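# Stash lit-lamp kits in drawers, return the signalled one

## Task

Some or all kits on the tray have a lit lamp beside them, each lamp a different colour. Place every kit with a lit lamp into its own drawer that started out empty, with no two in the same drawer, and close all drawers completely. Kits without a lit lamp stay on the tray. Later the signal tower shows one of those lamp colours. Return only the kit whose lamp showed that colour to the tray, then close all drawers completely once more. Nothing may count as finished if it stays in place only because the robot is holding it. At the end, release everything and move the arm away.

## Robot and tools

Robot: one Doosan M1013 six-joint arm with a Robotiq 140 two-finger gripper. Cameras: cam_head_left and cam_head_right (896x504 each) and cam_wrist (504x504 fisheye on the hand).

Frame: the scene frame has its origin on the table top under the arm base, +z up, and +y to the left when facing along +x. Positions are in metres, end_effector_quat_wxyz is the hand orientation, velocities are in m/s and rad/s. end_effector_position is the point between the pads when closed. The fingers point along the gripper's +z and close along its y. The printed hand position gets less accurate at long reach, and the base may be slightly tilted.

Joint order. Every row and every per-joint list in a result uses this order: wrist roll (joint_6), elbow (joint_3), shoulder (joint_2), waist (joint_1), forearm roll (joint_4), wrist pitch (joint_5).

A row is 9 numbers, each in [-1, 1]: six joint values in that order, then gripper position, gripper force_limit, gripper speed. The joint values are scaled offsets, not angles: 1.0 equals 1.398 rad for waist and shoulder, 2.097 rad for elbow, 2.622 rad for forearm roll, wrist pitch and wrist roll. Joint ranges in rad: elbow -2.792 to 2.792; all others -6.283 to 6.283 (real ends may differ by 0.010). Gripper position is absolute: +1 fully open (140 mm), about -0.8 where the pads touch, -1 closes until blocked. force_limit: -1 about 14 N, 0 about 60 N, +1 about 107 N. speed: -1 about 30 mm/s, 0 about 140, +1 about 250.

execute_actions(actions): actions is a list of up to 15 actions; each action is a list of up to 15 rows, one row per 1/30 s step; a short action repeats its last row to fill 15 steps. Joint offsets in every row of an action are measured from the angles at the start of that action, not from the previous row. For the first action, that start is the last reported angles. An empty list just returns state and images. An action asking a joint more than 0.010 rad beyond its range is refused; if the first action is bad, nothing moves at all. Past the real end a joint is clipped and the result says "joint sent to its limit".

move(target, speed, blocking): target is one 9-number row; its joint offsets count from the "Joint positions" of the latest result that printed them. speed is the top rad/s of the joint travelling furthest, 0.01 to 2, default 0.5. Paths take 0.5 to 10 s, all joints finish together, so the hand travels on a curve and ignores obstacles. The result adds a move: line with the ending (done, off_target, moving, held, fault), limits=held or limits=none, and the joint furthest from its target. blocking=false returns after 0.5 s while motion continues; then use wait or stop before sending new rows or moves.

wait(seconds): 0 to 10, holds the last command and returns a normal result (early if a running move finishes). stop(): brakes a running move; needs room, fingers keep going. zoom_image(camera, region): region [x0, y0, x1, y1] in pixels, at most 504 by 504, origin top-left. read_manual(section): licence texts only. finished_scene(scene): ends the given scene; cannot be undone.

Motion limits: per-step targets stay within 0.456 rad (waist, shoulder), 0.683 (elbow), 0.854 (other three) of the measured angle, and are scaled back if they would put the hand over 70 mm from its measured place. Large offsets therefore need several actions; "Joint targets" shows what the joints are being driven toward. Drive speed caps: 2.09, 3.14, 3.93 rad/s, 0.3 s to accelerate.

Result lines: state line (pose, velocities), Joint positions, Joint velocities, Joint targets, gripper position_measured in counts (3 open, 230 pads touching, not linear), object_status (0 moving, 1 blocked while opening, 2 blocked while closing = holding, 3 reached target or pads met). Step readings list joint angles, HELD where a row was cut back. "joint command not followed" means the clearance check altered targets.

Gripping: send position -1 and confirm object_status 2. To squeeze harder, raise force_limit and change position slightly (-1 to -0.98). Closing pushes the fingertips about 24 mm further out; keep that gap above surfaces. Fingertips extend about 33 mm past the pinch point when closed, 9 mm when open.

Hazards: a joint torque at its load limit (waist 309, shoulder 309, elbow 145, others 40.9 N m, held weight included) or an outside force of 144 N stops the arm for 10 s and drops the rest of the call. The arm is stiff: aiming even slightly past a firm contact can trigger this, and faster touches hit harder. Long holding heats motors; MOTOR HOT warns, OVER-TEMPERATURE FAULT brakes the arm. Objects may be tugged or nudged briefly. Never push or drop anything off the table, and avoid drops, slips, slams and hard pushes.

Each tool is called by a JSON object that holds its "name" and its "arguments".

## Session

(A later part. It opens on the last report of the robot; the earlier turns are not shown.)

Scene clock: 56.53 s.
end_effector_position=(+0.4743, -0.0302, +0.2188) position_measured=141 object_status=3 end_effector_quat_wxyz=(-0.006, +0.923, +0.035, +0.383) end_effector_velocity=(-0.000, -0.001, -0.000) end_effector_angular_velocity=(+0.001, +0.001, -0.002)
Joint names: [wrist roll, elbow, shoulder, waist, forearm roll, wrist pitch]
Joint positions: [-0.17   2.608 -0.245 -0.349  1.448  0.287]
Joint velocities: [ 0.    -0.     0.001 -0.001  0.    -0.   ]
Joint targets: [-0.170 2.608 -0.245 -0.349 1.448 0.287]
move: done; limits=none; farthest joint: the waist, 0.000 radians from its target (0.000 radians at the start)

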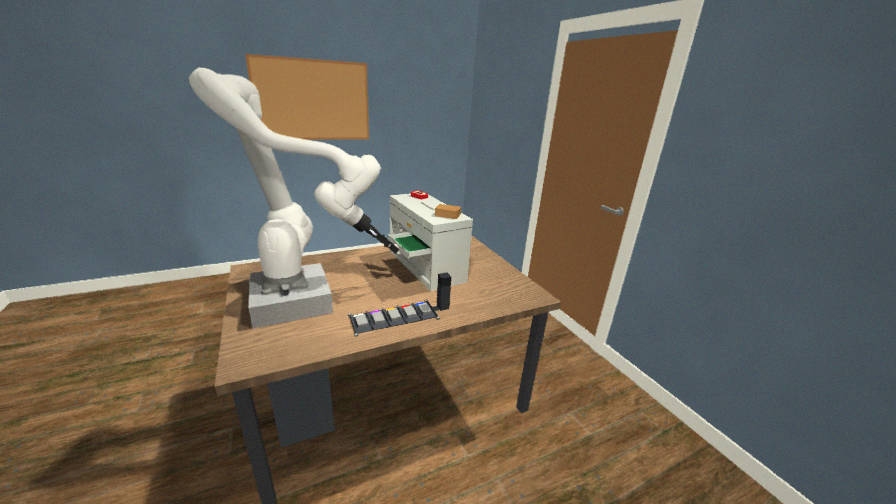

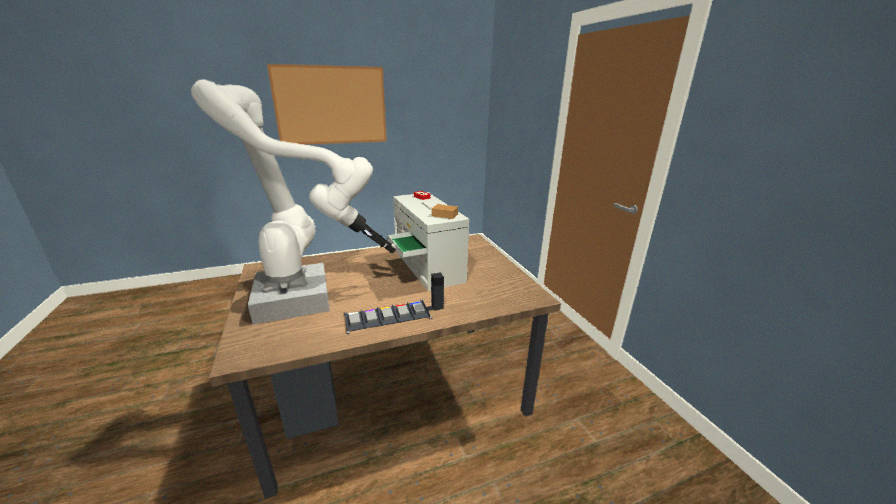

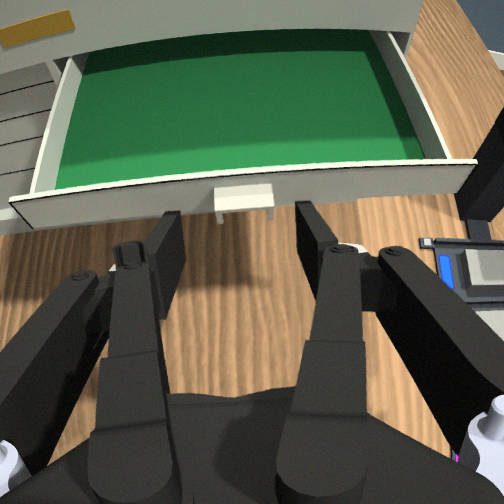

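{"name": "move", "arguments": {"target": [0.1907,0,-0.143,0,-0.1907,0,0.3,-0.3,0], "speed": 0.8}}

{"name": "move", "arguments": {"target": [0.186,-0.2074,0.319,-0.2969,-0.3616,0.2597,0.3,-0.3,0], "speed": 1.0}}

Scene clock: 62.10 s.
end_effector_position=(+0.4430, -0.0364, +0.2745) position_measured=91 object_status=3 end_effector_quat_wxyz=(+0.031, +0.913, +0.036, +0.405) end_effector_velocity=(+0.000, +0.000, +0.000) end_effector_angular_velocity=(-0.000, -0.000, -0.000)
Joint names: [wrist roll, elbow, shoulder, waist, forearm roll, wrist pitch]
Joint positions: [ 0.33   2.608 -0.445 -0.349  0.948  0.287]
Joint velocities: [ 0. -0. -0.  0. -0. -0.]
Joint targets: [0.330 2.608 -0.445 -0.349 0.948 0.287]
move: done; limits=none; farthest joint: the waist, 0.000 radians from its target (0.000 radians at the start)

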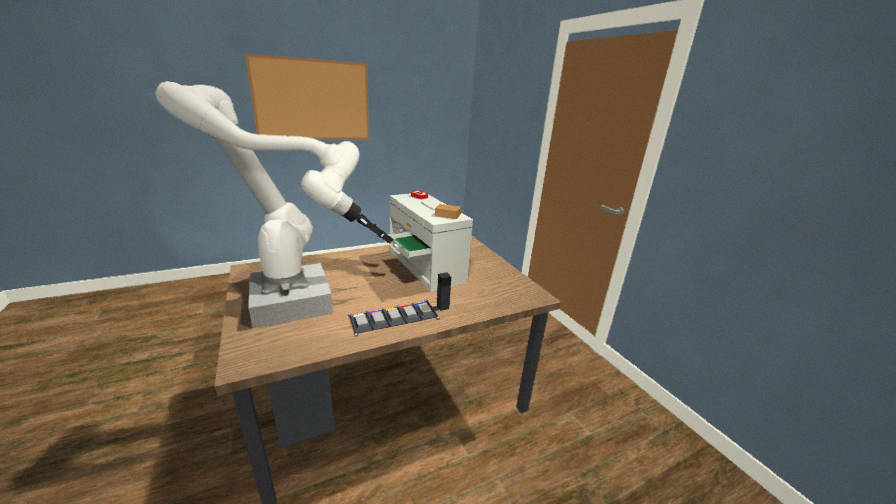

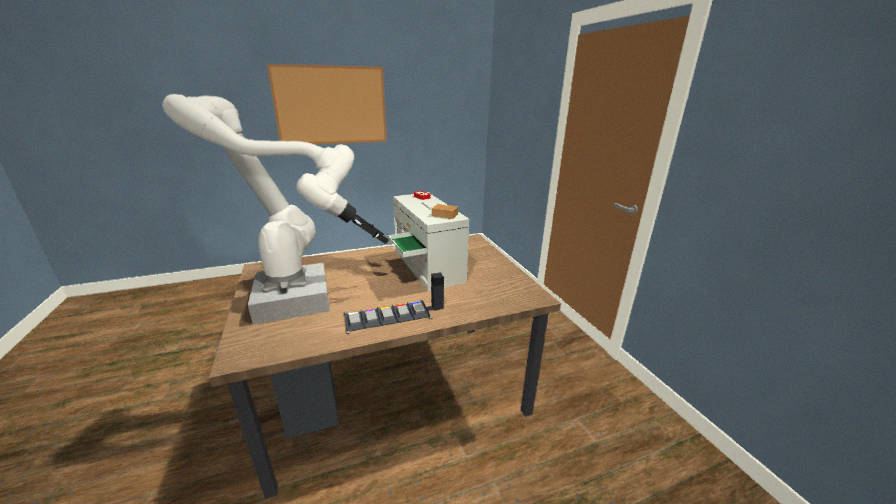

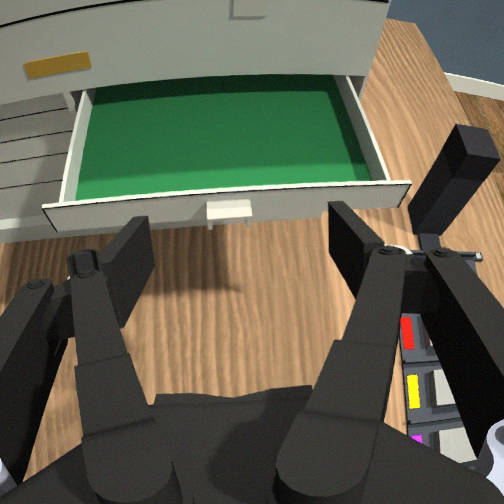

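Scene clock: 63.60 s.
end_effector_position=(+0.3594, -0.2887, +0.2243) position_measured=91 object_status=3 end_effector_quat_wxyz=(+0.007, +1.000, -0.001, +0.001) end_effector_velocity=(-0.001, -0.000, +0.000) end_effector_angular_velocity=(-0.001, +0.002, -0.001)
Joint names: [wrist roll, elbow, shoulder, waist, forearm roll, wrist pitch]
Joint positions: [ 0.818  2.173  0.001 -0.764  0.     0.967]
Joint velocities: [ 0.001 -0.     0.    -0.001 -0.002  0.001]
Joint targets: [0.818 2.173 0.001 -0.764 0.000 0.967]
move: done; limits=none; farthest joint: the waist, 0.000 radians from its target (0.415 radians at the start)

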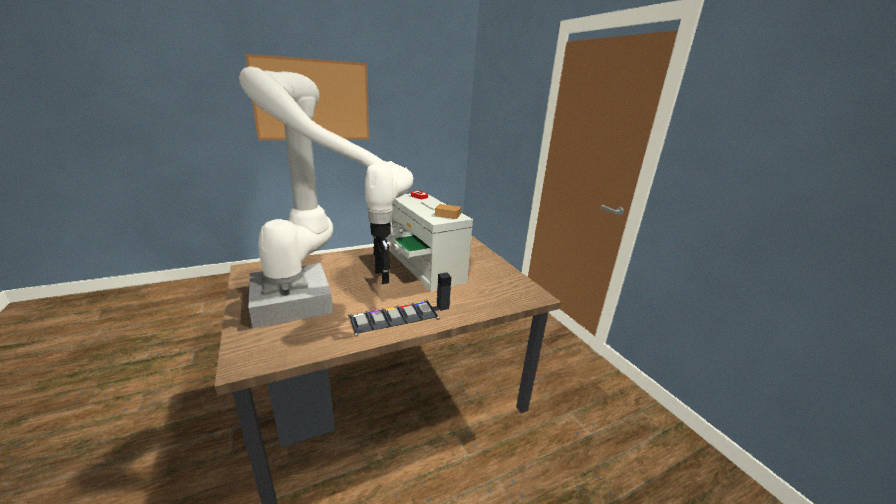

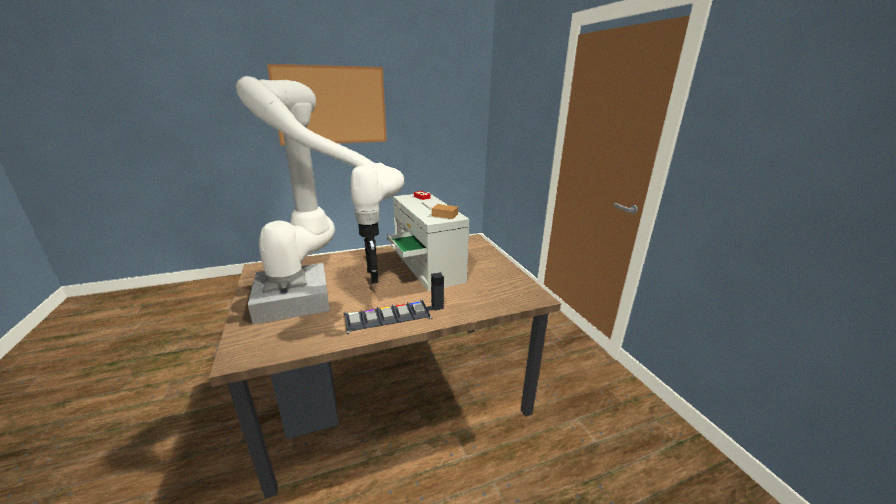

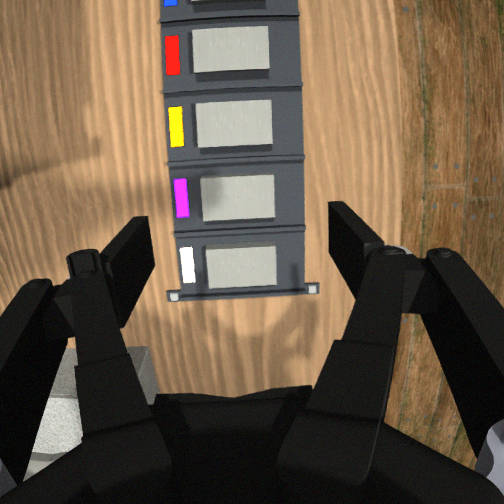

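{"name": "move", "arguments": {"target": [-0.0038,0.0778,0.1408,-0.0286,0,-0.1371,0.3,-0.3,0], "speed": 0.5}}

Scene clock: 69.13 s.
end_effector_position=(+0.3336, -0.2907, +0.0704) position_measured=91 object_status=3 end_effector_quat_wxyz=(+0.007, +1.000, -0.016, +0.001) end_effector_velocity=(-0.000, +0.001, -0.000) end_effector_angular_velocity=(+0.002, +0.001, -0.001)
Joint names: [wrist roll, elbow, shoulder, waist, forearm roll, wrist pitch]
Joint positions: [ 0.808  2.336  0.198 -0.804  0.     0.608]
Joint velocities: [ 0.     0.     0.001 -0.     0.001  0.001]
Joint targets: [0.808 2.336 0.198 -0.804 0.000 0.608]
move: done; limits=none; farthest joint: the waist, 0.000 radians from its target (0.040 radians at the start)

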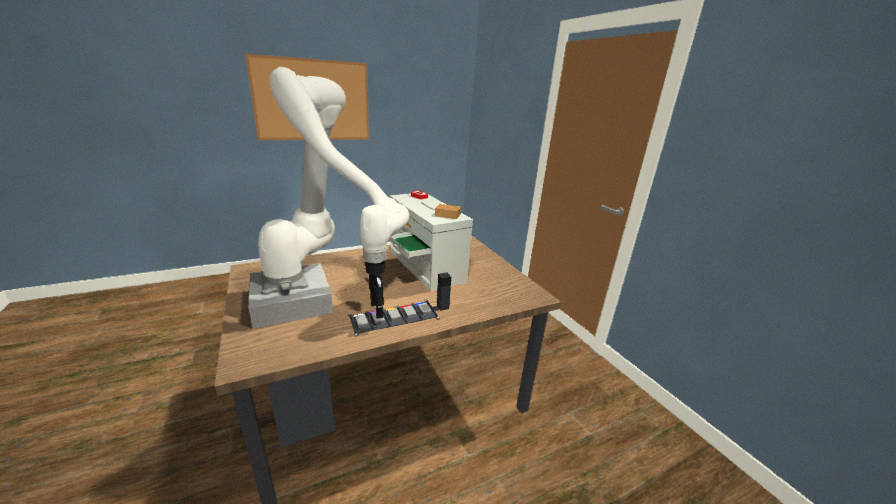

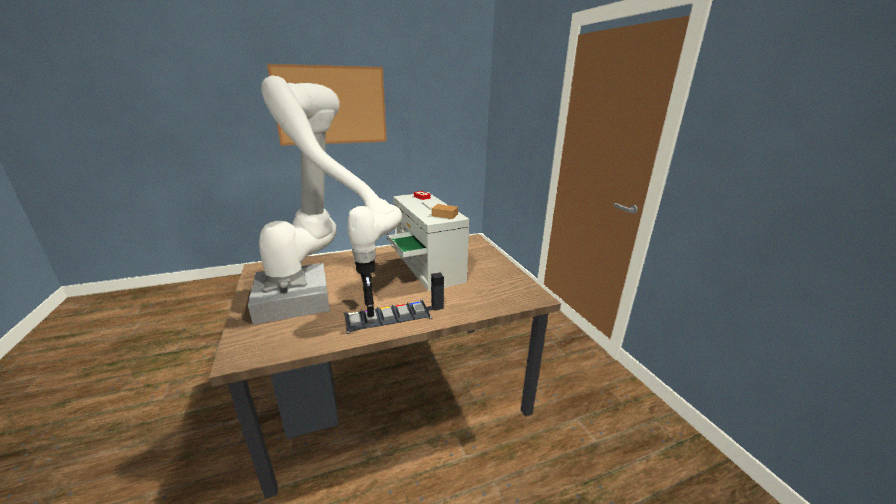

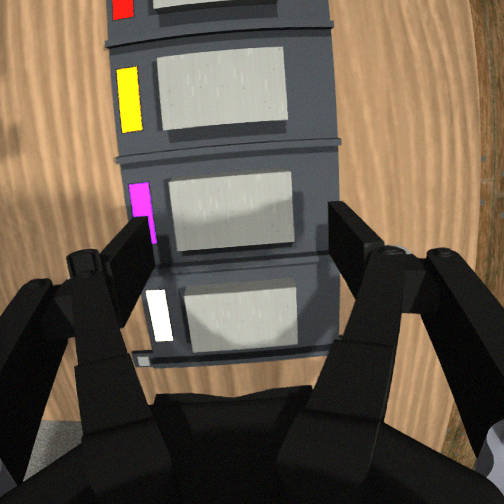

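{"name": "move", "arguments": {"target": [0.0061,0.0076,0.0476,0.0115,0,-0.0315,0.3,-0.3,0], "speed": 0.15}}

Scene clock: 73.50 s.
end_effector_position=(+0.3392, -0.2867, +0.0362) position_measured=91 object_status=3 end_effector_quat_wxyz=(+0.007, +1.000, -0.016, +0.001) end_effector_velocity=(+0.000, +0.000, -0.000) end_effector_angular_velocity=(+0.000, -0.000, -0.001)
Joint names: [wrist roll, elbow, shoulder, waist, forearm roll, wrist pitch]
Joint positions: [ 0.824  2.352  0.264 -0.788  0.     0.525]
Joint velocities: [ 0.001  0.     0.     0.     0.001 -0.   ]
Joint targets: [0.824 2.352 0.264 -0.788 0.000 0.525]
move: done; limits=none; farthest joint: the waist, 0.000 radians from its target (0.016 radians at the start)

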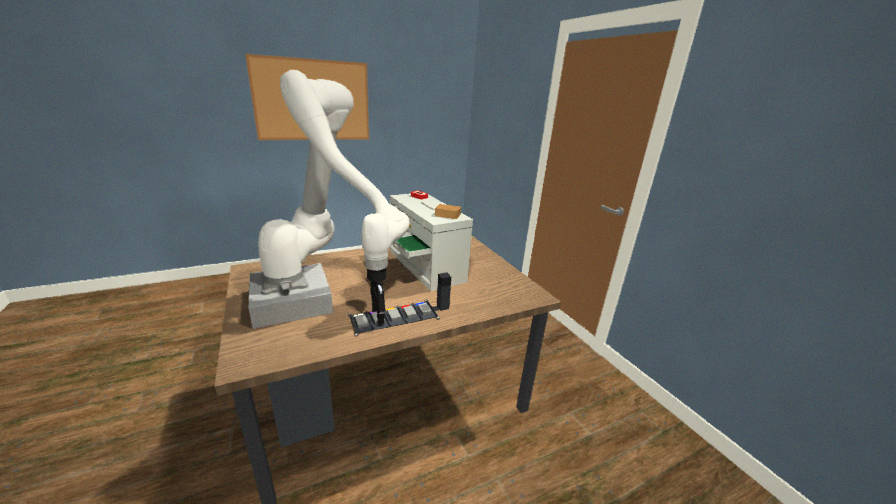

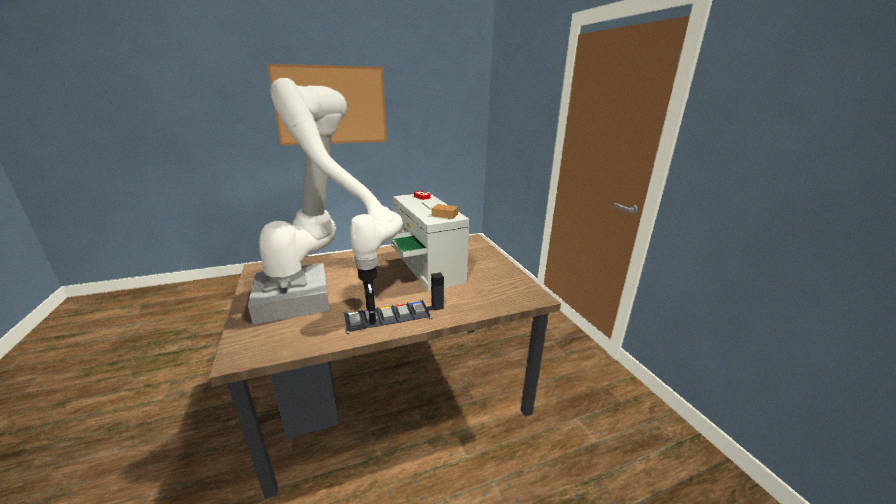

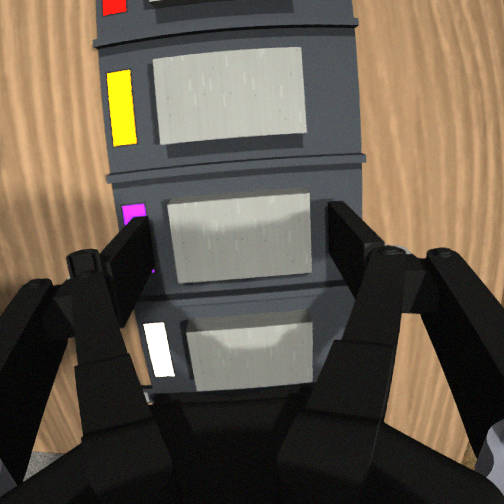

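{"name": "move", "arguments": {"target": [0,0,0,0,0,0,-1,-0.3,0]}}

{"name": "move", "arguments": {"target": [0,-0.1084,-0.2575,0,0,0.2243,-1,-0.3,0], "speed": 0.6}}

{"name": "move", "arguments": {"target": [0.2101,-0.0888,0.1299,0.4768,0,0.0017,-1,-0.3,0], "speed": 0.7}}

Scene clock: 78.87 s.
end_effector_position=(+0.3392, -0.2867, +0.0361) position_measured=131 object_status=2 end_effector_quat_wxyz=(+0.007, +1.000, -0.016, +0.001) end_effector_velocity=(-0.000, +0.000, -0.000) end_effector_angular_velocity=(+0.001, +0.001, +0.002)
Joint names: [wrist roll, elbow, shoulder, waist, forearm roll, wrist pitch]
Joint positions: [ 0.824  2.352  0.264 -0.788  0.     0.525]
Joint velocities: [-0.002  0.     0.001  0.     0.     0.001]
Joint targets: [0.824 2.352 0.264 -0.788 0.000 0.525]
move: done; limits=none; farthest joint: the waist, 0.000 radians from its target (0.000 radians at the start)

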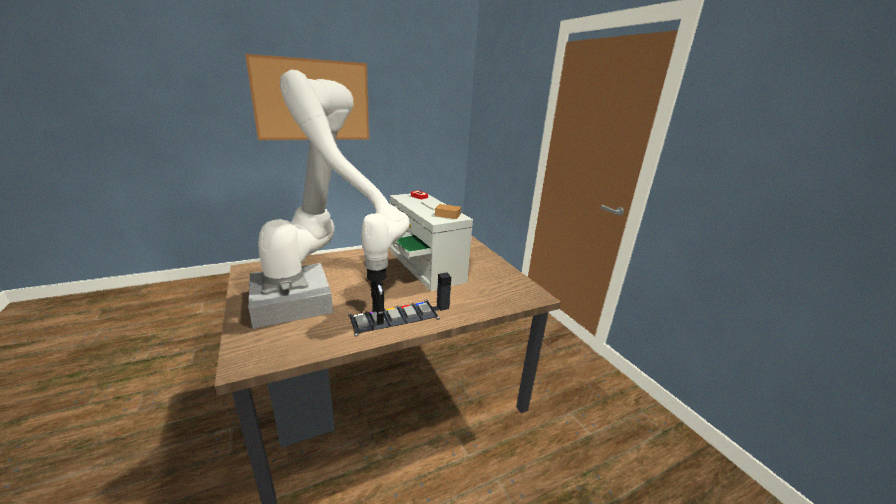

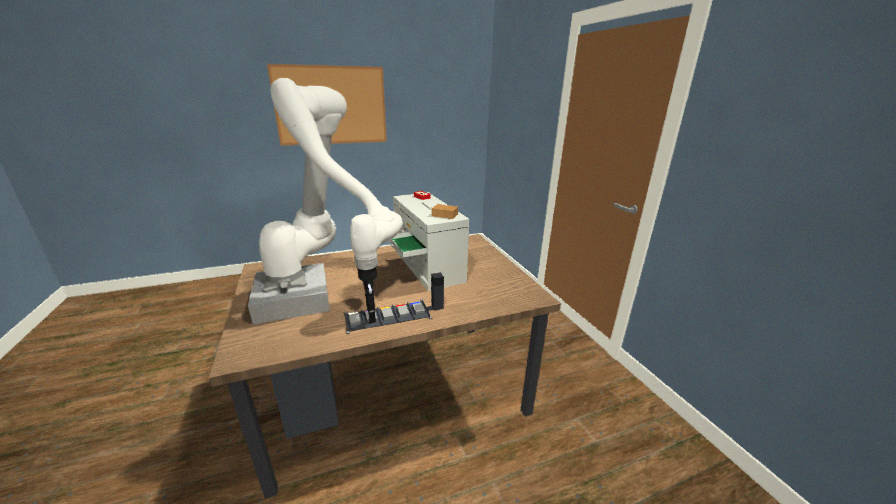

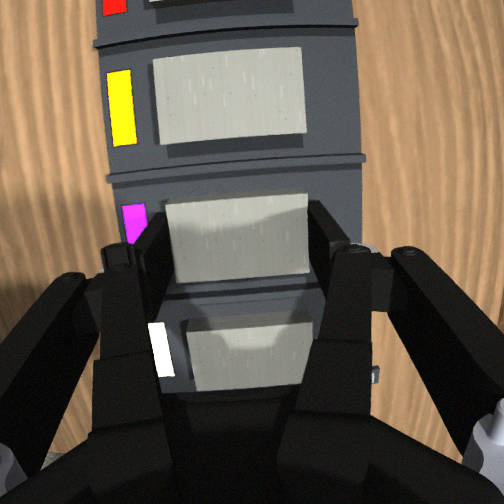

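Scene clock: 80.33 s.
end_effector_position=(+0.3386, -0.2827, +0.2911) position_measured=131 object_status=2 end_effector_quat_wxyz=(+0.007, +1.000, -0.016, +0.001) end_effector_velocity=(+0.000, -0.000, +0.000) end_effector_angular_velocity=(-0.000, -0.001, +0.001)
Joint names: [wrist roll, elbow, shoulder, waist, forearm roll, wrist pitch]
Joint positions: [ 0.824  2.125 -0.096 -0.788  0.     1.113]
Joint velocities: [-0.001 -0.    -0.     0.     0.     0.   ]
Joint targets: [0.824 2.125 -0.096 -0.788 0.000 1.113]
move: done; limits=none; farthest joint: the waist, 0.000 radians from its target (0.000 radians at the start)

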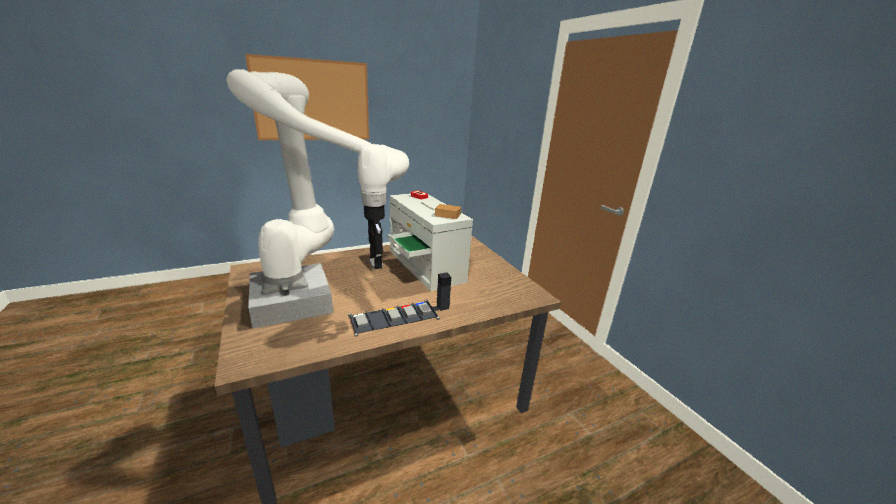

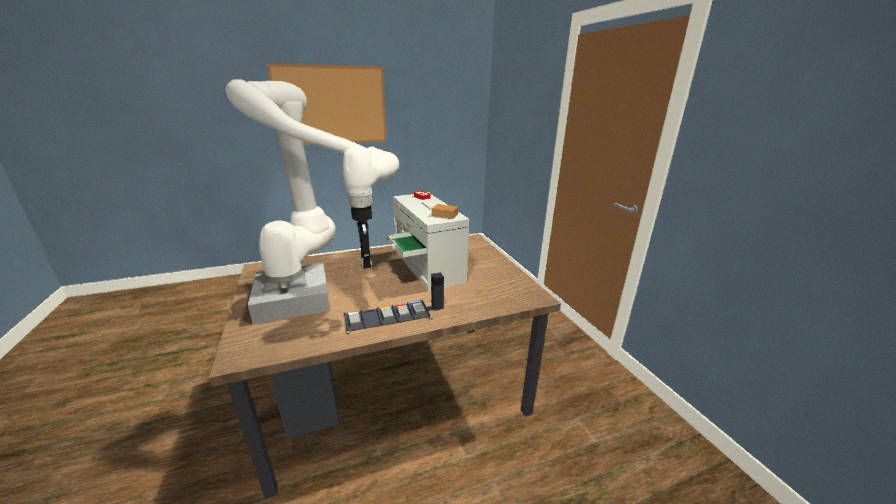

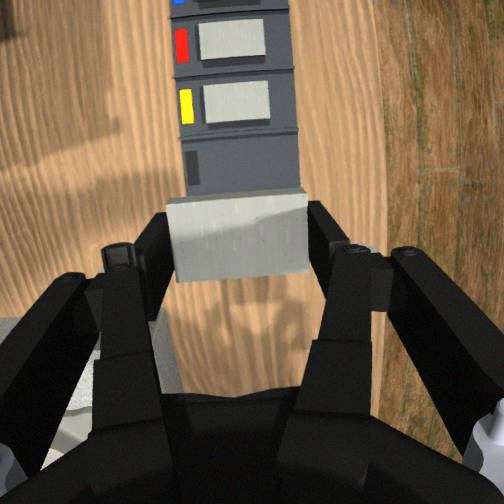

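Scene clock: 81.77 s.
end_effector_position=(+0.5555, -0.0248, +0.2906) position_measured=131 object_status=2 end_effector_quat_wxyz=(+0.007, +0.999, +0.042, +0.000) end_effector_velocity=(+0.000, +0.001, -0.000) end_effector_angular_velocity=(-0.000, +0.000, +0.000)
Joint names: [wrist roll, elbow, shoulder, waist, forearm roll, wrist pitch]
Joint positions: [ 1.375  1.939  0.086 -0.122  0.     1.118]
Joint velocities: [ 0.001 -0.     0.001  0.001 -0.     0.   ]
Joint targets: [1.375 1.939 0.086 -0.122 0.000 1.118]
move: done; limits=none; farthest joint: the waist, 0.000 radians from its target (0.667 radians at the start)

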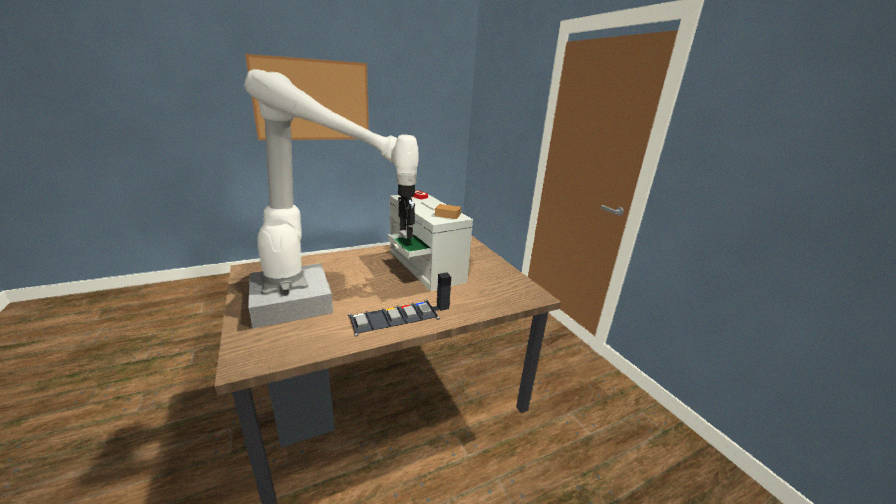

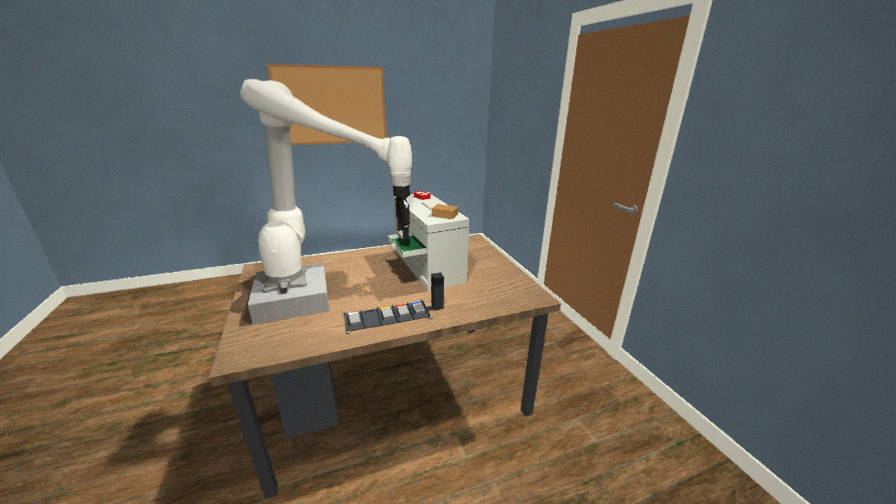

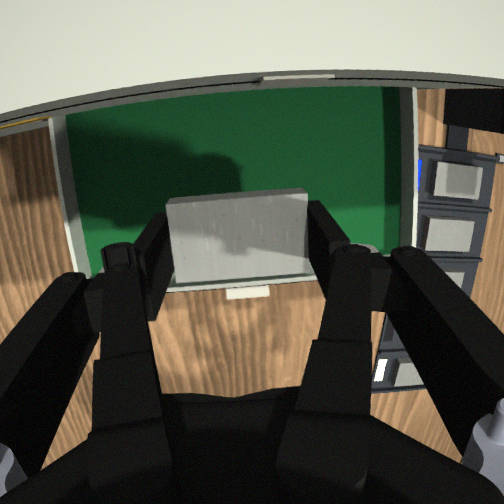

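{"name": "move", "arguments": {"target": [0,0.0286,0.0337,0,0,-0.0408,-1,-0.3,0], "speed": 0.18}}

{"name": "execute_actions", "arguments": {"actions": [[[0,0,0,0,0,0,0.3,-0.3,0]],[[0,-0.006,-0.007,0,0,0.008,0.3,-0.3,0],[0,-0.006,-0.007,0,0,0.008,0.3,-0.3,0],[0,-0.012,-0.014,0,0,0.016,0.3,-0.3,0],[0,-0.012,-0.014,0,0,0.016,0.3,-0.3,0],[0,-0.018,-0.021,0,0,0.025,0.3,-0.3,0],[0,-0.018,-0.021,0,0,0.025,0.3,-0.3,0],[0,-0.024,-0.028,0,0,0.033,0.3,-0.3,0],[0,-0.024,-0.028,0,0,0.033,0.3,-0.3,0],[0,-0.0286,-0.0337,0,0,0.0408,0.3,-0.3,0]]]}}

{"name": "move", "arguments": {"target": [-0.3986,0.319,-0.3798,-0.166,0.3616,-0.3169,-0.1,-0.3,0], "speed": 1.2}}

Scene clock: 88.73 s.
end_effector_position=(+0.5555, -0.0255, +0.2353) position_measured=131 object_status=2 end_effector_quat_wxyz=(+0.007, +0.999, +0.042, +0.000) end_effector_velocity=(-0.001, -0.000, -0.001) end_effector_angular_velocity=(+0.000, +0.001, -0.002)
Joint names: [wrist roll, elbow, shoulder, waist, forearm roll, wrist pitch]
Joint positions: [ 1.375  1.998  0.133 -0.122  0.     1.011]
Joint velocities: [ 0.001  0.001  0.001 -0.     0.    -0.   ]
Joint targets: [1.375 1.999 0.133 -0.122 0.000 1.011]
move: done; limits=none; farthest joint: the elbow, 0.001 radians from its target (0.060 radians at the start)

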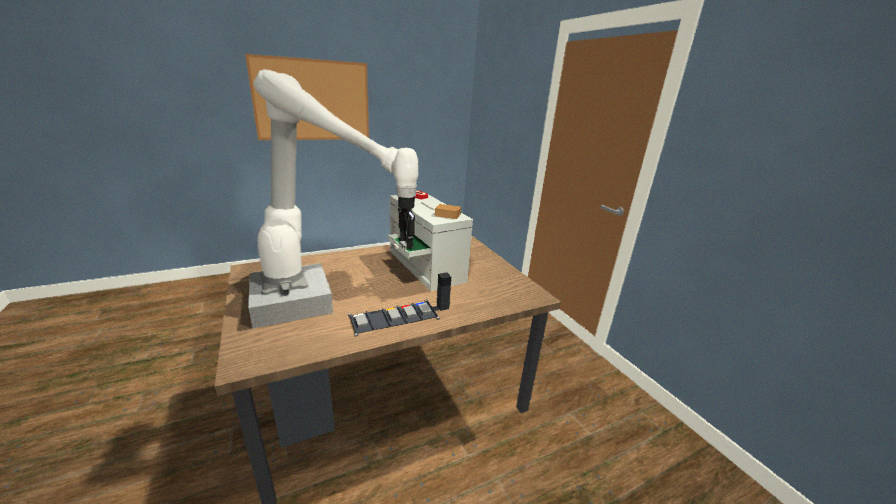

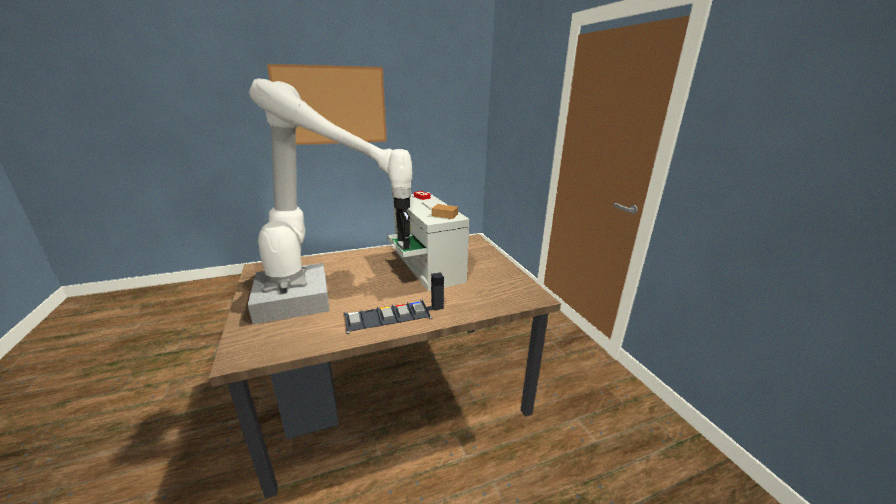

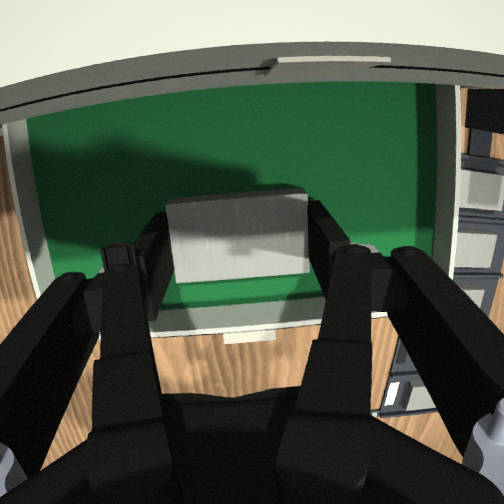

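Scene clock: 89.73 s.
end_effector_position=(+0.5555, -0.0247, +0.2904) position_measured=91 object_status=3 end_effector_quat_wxyz=(+0.007, +0.999, +0.042, +0.000) end_effector_velocity=(-0.001, -0.000, +0.005) end_effector_angular_velocity=(+0.000, +0.003, -0.001)
Joint names: [wrist roll, elbow, shoulder, waist, forearm roll, wrist pitch]
Joint positions: [ 1.375  1.939  0.086 -0.122  0.     1.117]
Joint velocities: [ 0.001 -0.007 -0.004 -0.    -0.     0.013]
Joint targets: [1.375 1.938 0.086 -0.122 0.000 1.118]
Step readings (joint positions; steps 1 to 15: 1st action; 16 to 30: 2nd action):
0: [1.375 1.998 0.133 -0.122 0.000 1.011]
1: [1.375 1.998 0.133 -0.122 0.000 1.011]
2: [1.375 1.999 0.133 -0.122 0.000 1.011]
4: [1.375 1.999 0.133 -0.122 0.000 1.011]
8: [1.375 1.998 0.133 -0.122 0.000 1.011]
15: [1.375 1.998 0.133 -0.122 0.000 1.011]
16: [1.375 1.998 0.133 -0.122 0.000 1.012]
17: [1.375 1.994 0.130 -0.122 0.000 1.019]
19: [1.375 1.984 0.122 -0.122 0.000 1.036]
23: [1.375 1.960 0.103 -0.122 0.000 1.078]
30: Joint positions above

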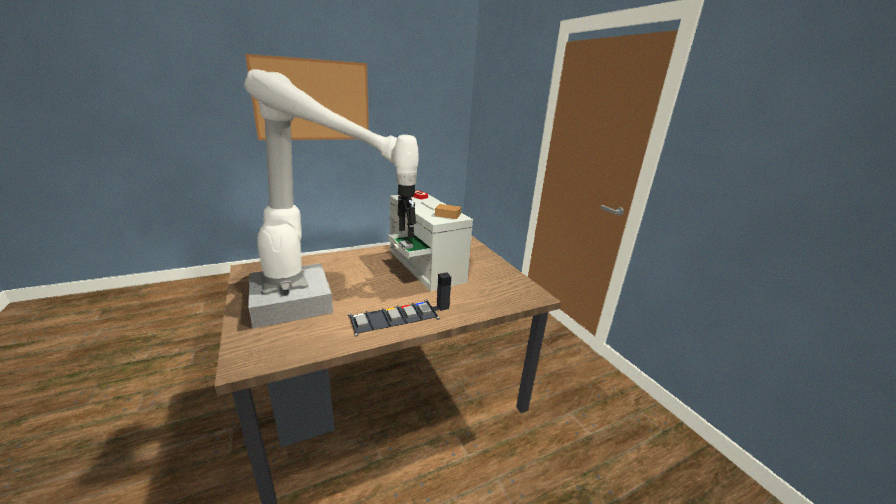

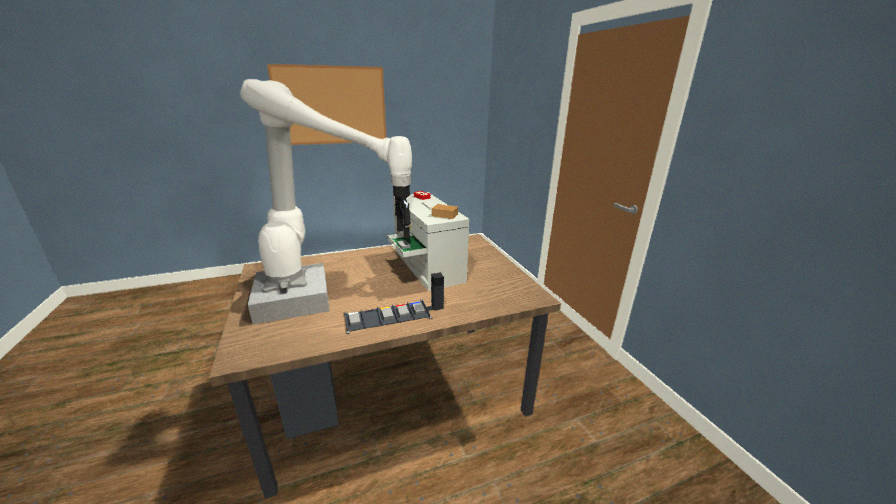

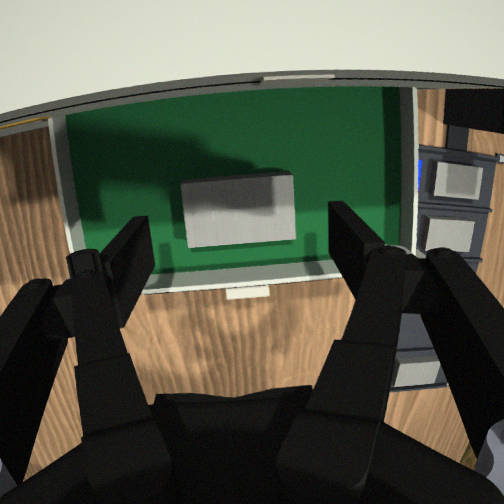

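Scene clock: 91.20 s.
end_effector_position=(+0.4429, -0.0384, +0.2746) position_measured=141 object_status=3 end_effector_quat_wxyz=(+0.032, +0.913, +0.034, +0.405) end_effector_velocity=(-0.000, +0.000, +0.000) end_effector_angular_velocity=(-0.001, -0.001, +0.000)
Joint names: [wrist roll, elbow, shoulder, waist, forearm roll, wrist pitch]
Joint positions: [ 0.33   2.608 -0.445 -0.354  0.948  0.286]
Joint velocities: [-0.002  0.001 -0.001 -0.     0.001 -0.   ]
Joint targets: [0.330 2.608 -0.445 -0.354 0.948 0.286]
move: done; limits=none; farthest joint: the waist, 0.000 radians from its target (0.232 radians at the start)

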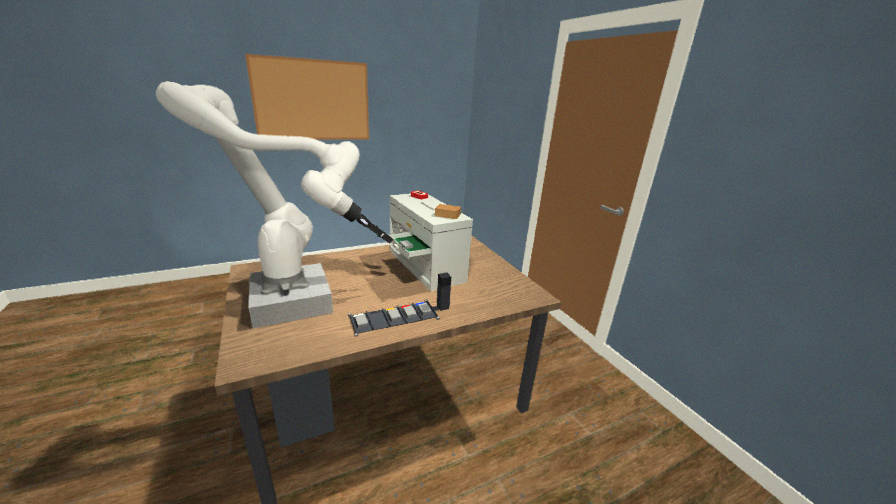

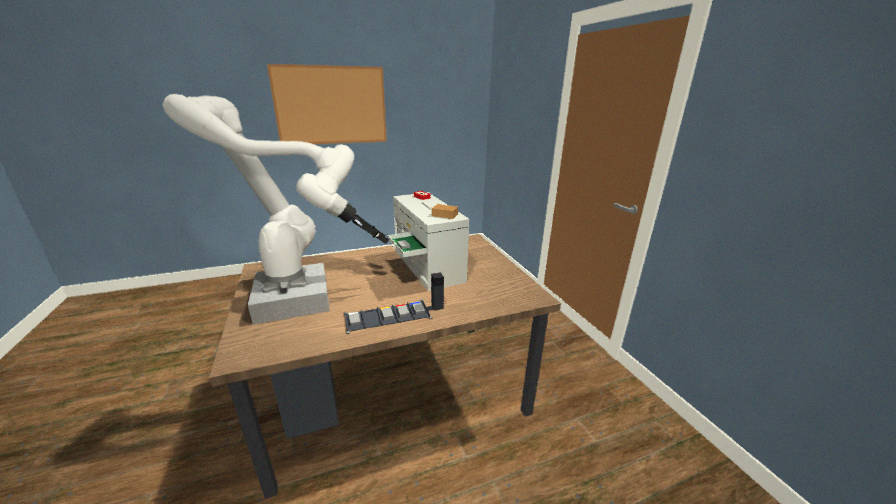

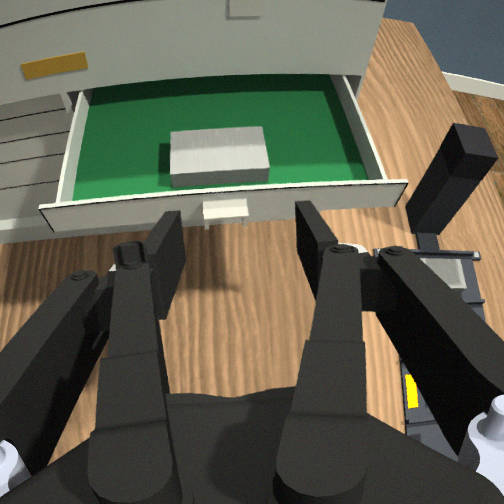

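{"name": "move", "arguments": {"target": [-0.1907,0,0.143,0,0.1907,0,-0.1,-0.3,0], "speed": 0.8}}

{"name": "move", "arguments": {"target": [-0.0835,-0.0935,0.1752,0.1044,0.1205,-0.0359,-0.1,-0.3,0], "speed": 0.24}}

Scene clock: 95.10 s.
end_effector_position=(+0.4742, -0.0324, +0.2189) position_measured=141 object_status=3 end_effector_quat_wxyz=(-0.005, +0.923, +0.033, +0.383) end_effector_velocity=(+0.000, +0.000, -0.001) end_effector_angular_velocity=(+0.001, +0.001, +0.001)
Joint names: [wrist roll, elbow, shoulder, waist, forearm roll, wrist pitch]
Joint positions: [-0.17   2.608 -0.245 -0.354  1.448  0.286]
Joint velocities: [-0.001 -0.     0.002 -0.     0.     0.001]
Joint targets: [-0.170 2.608 -0.245 -0.354 1.448 0.286]
move: done; limits=none; farthest joint: the waist, 0.000 radians from its target (0.000 radians at the start)

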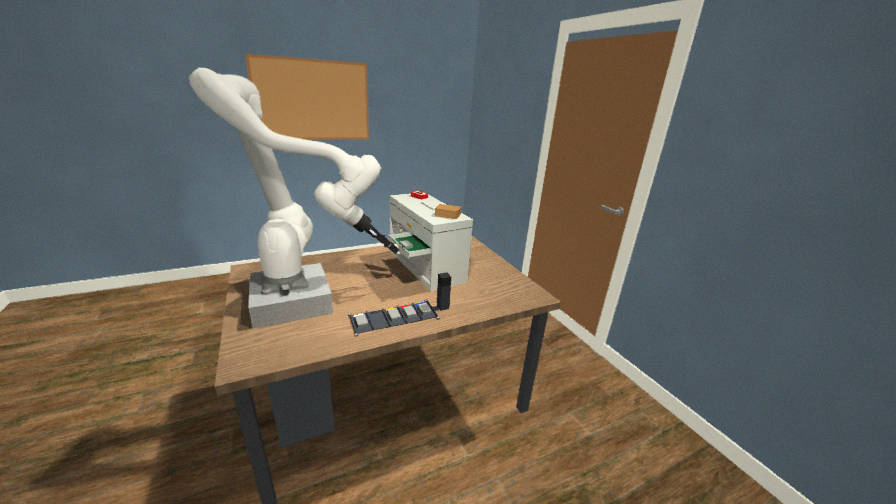

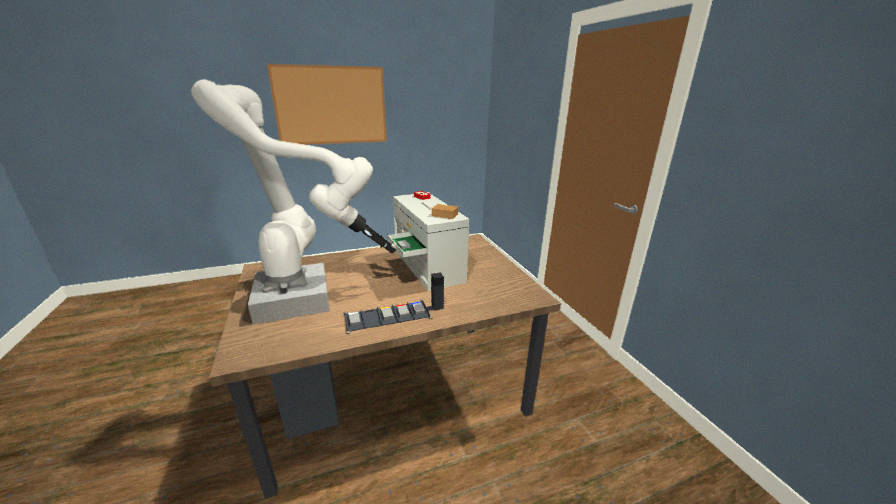

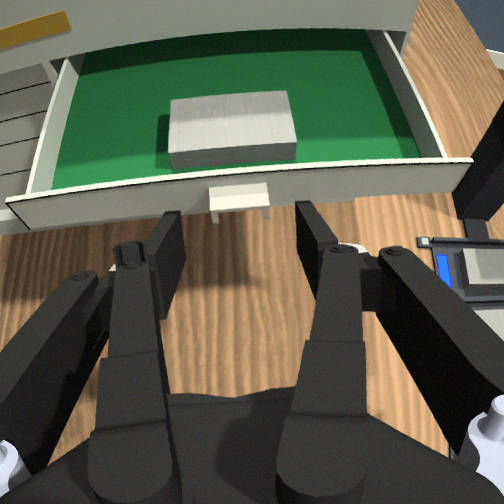

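Scene clock: 96.77 s.
end_effector_position=(+0.6066, -0.0211, +0.2188) position_measured=141 object_status=3 end_effector_quat_wxyz=(-0.007, +0.923, +0.035, +0.383) end_effector_velocity=(+0.000, +0.000, +0.001) end_effector_angular_velocity=(+0.000, -0.001, -0.001)
Joint names: [wrist roll, elbow, shoulder, waist, forearm roll, wrist pitch]
Joint positions: [-0.389  2.412 -0.    -0.208  1.764  0.192]
Joint velocities: [-0.    -0.001 -0.     0.     0.001 -0.   ]
Joint targets: [-0.389 2.412 0.000 -0.208 1.764 0.192]
move: done; limits=none; farthest joint: the waist, 0.000 radians from its target (0.146 radians at the start)

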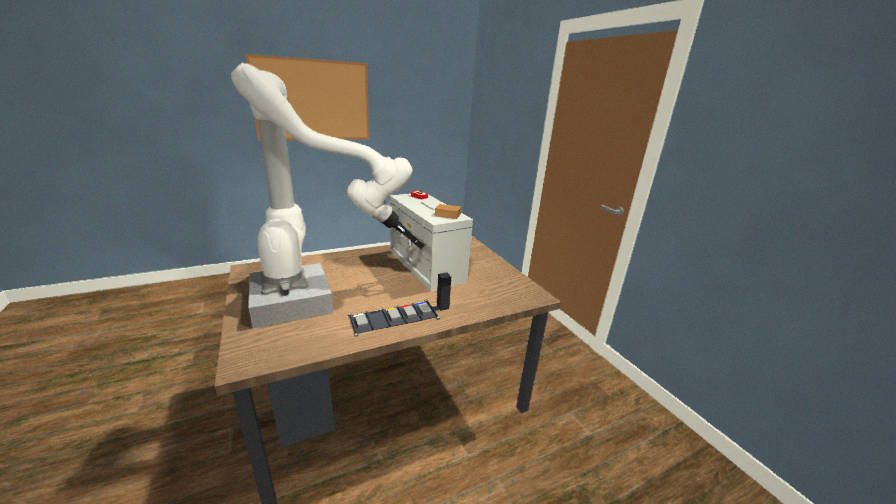

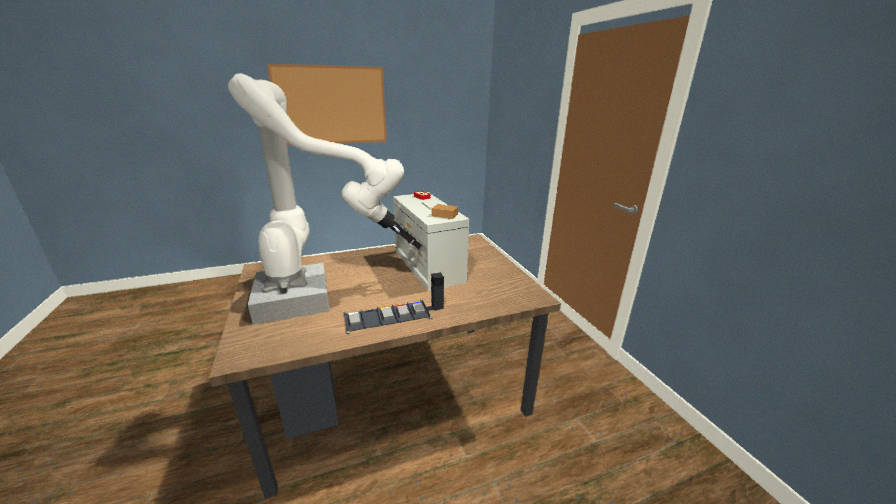

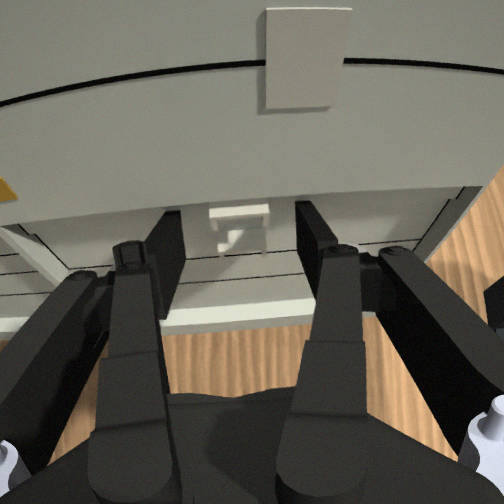

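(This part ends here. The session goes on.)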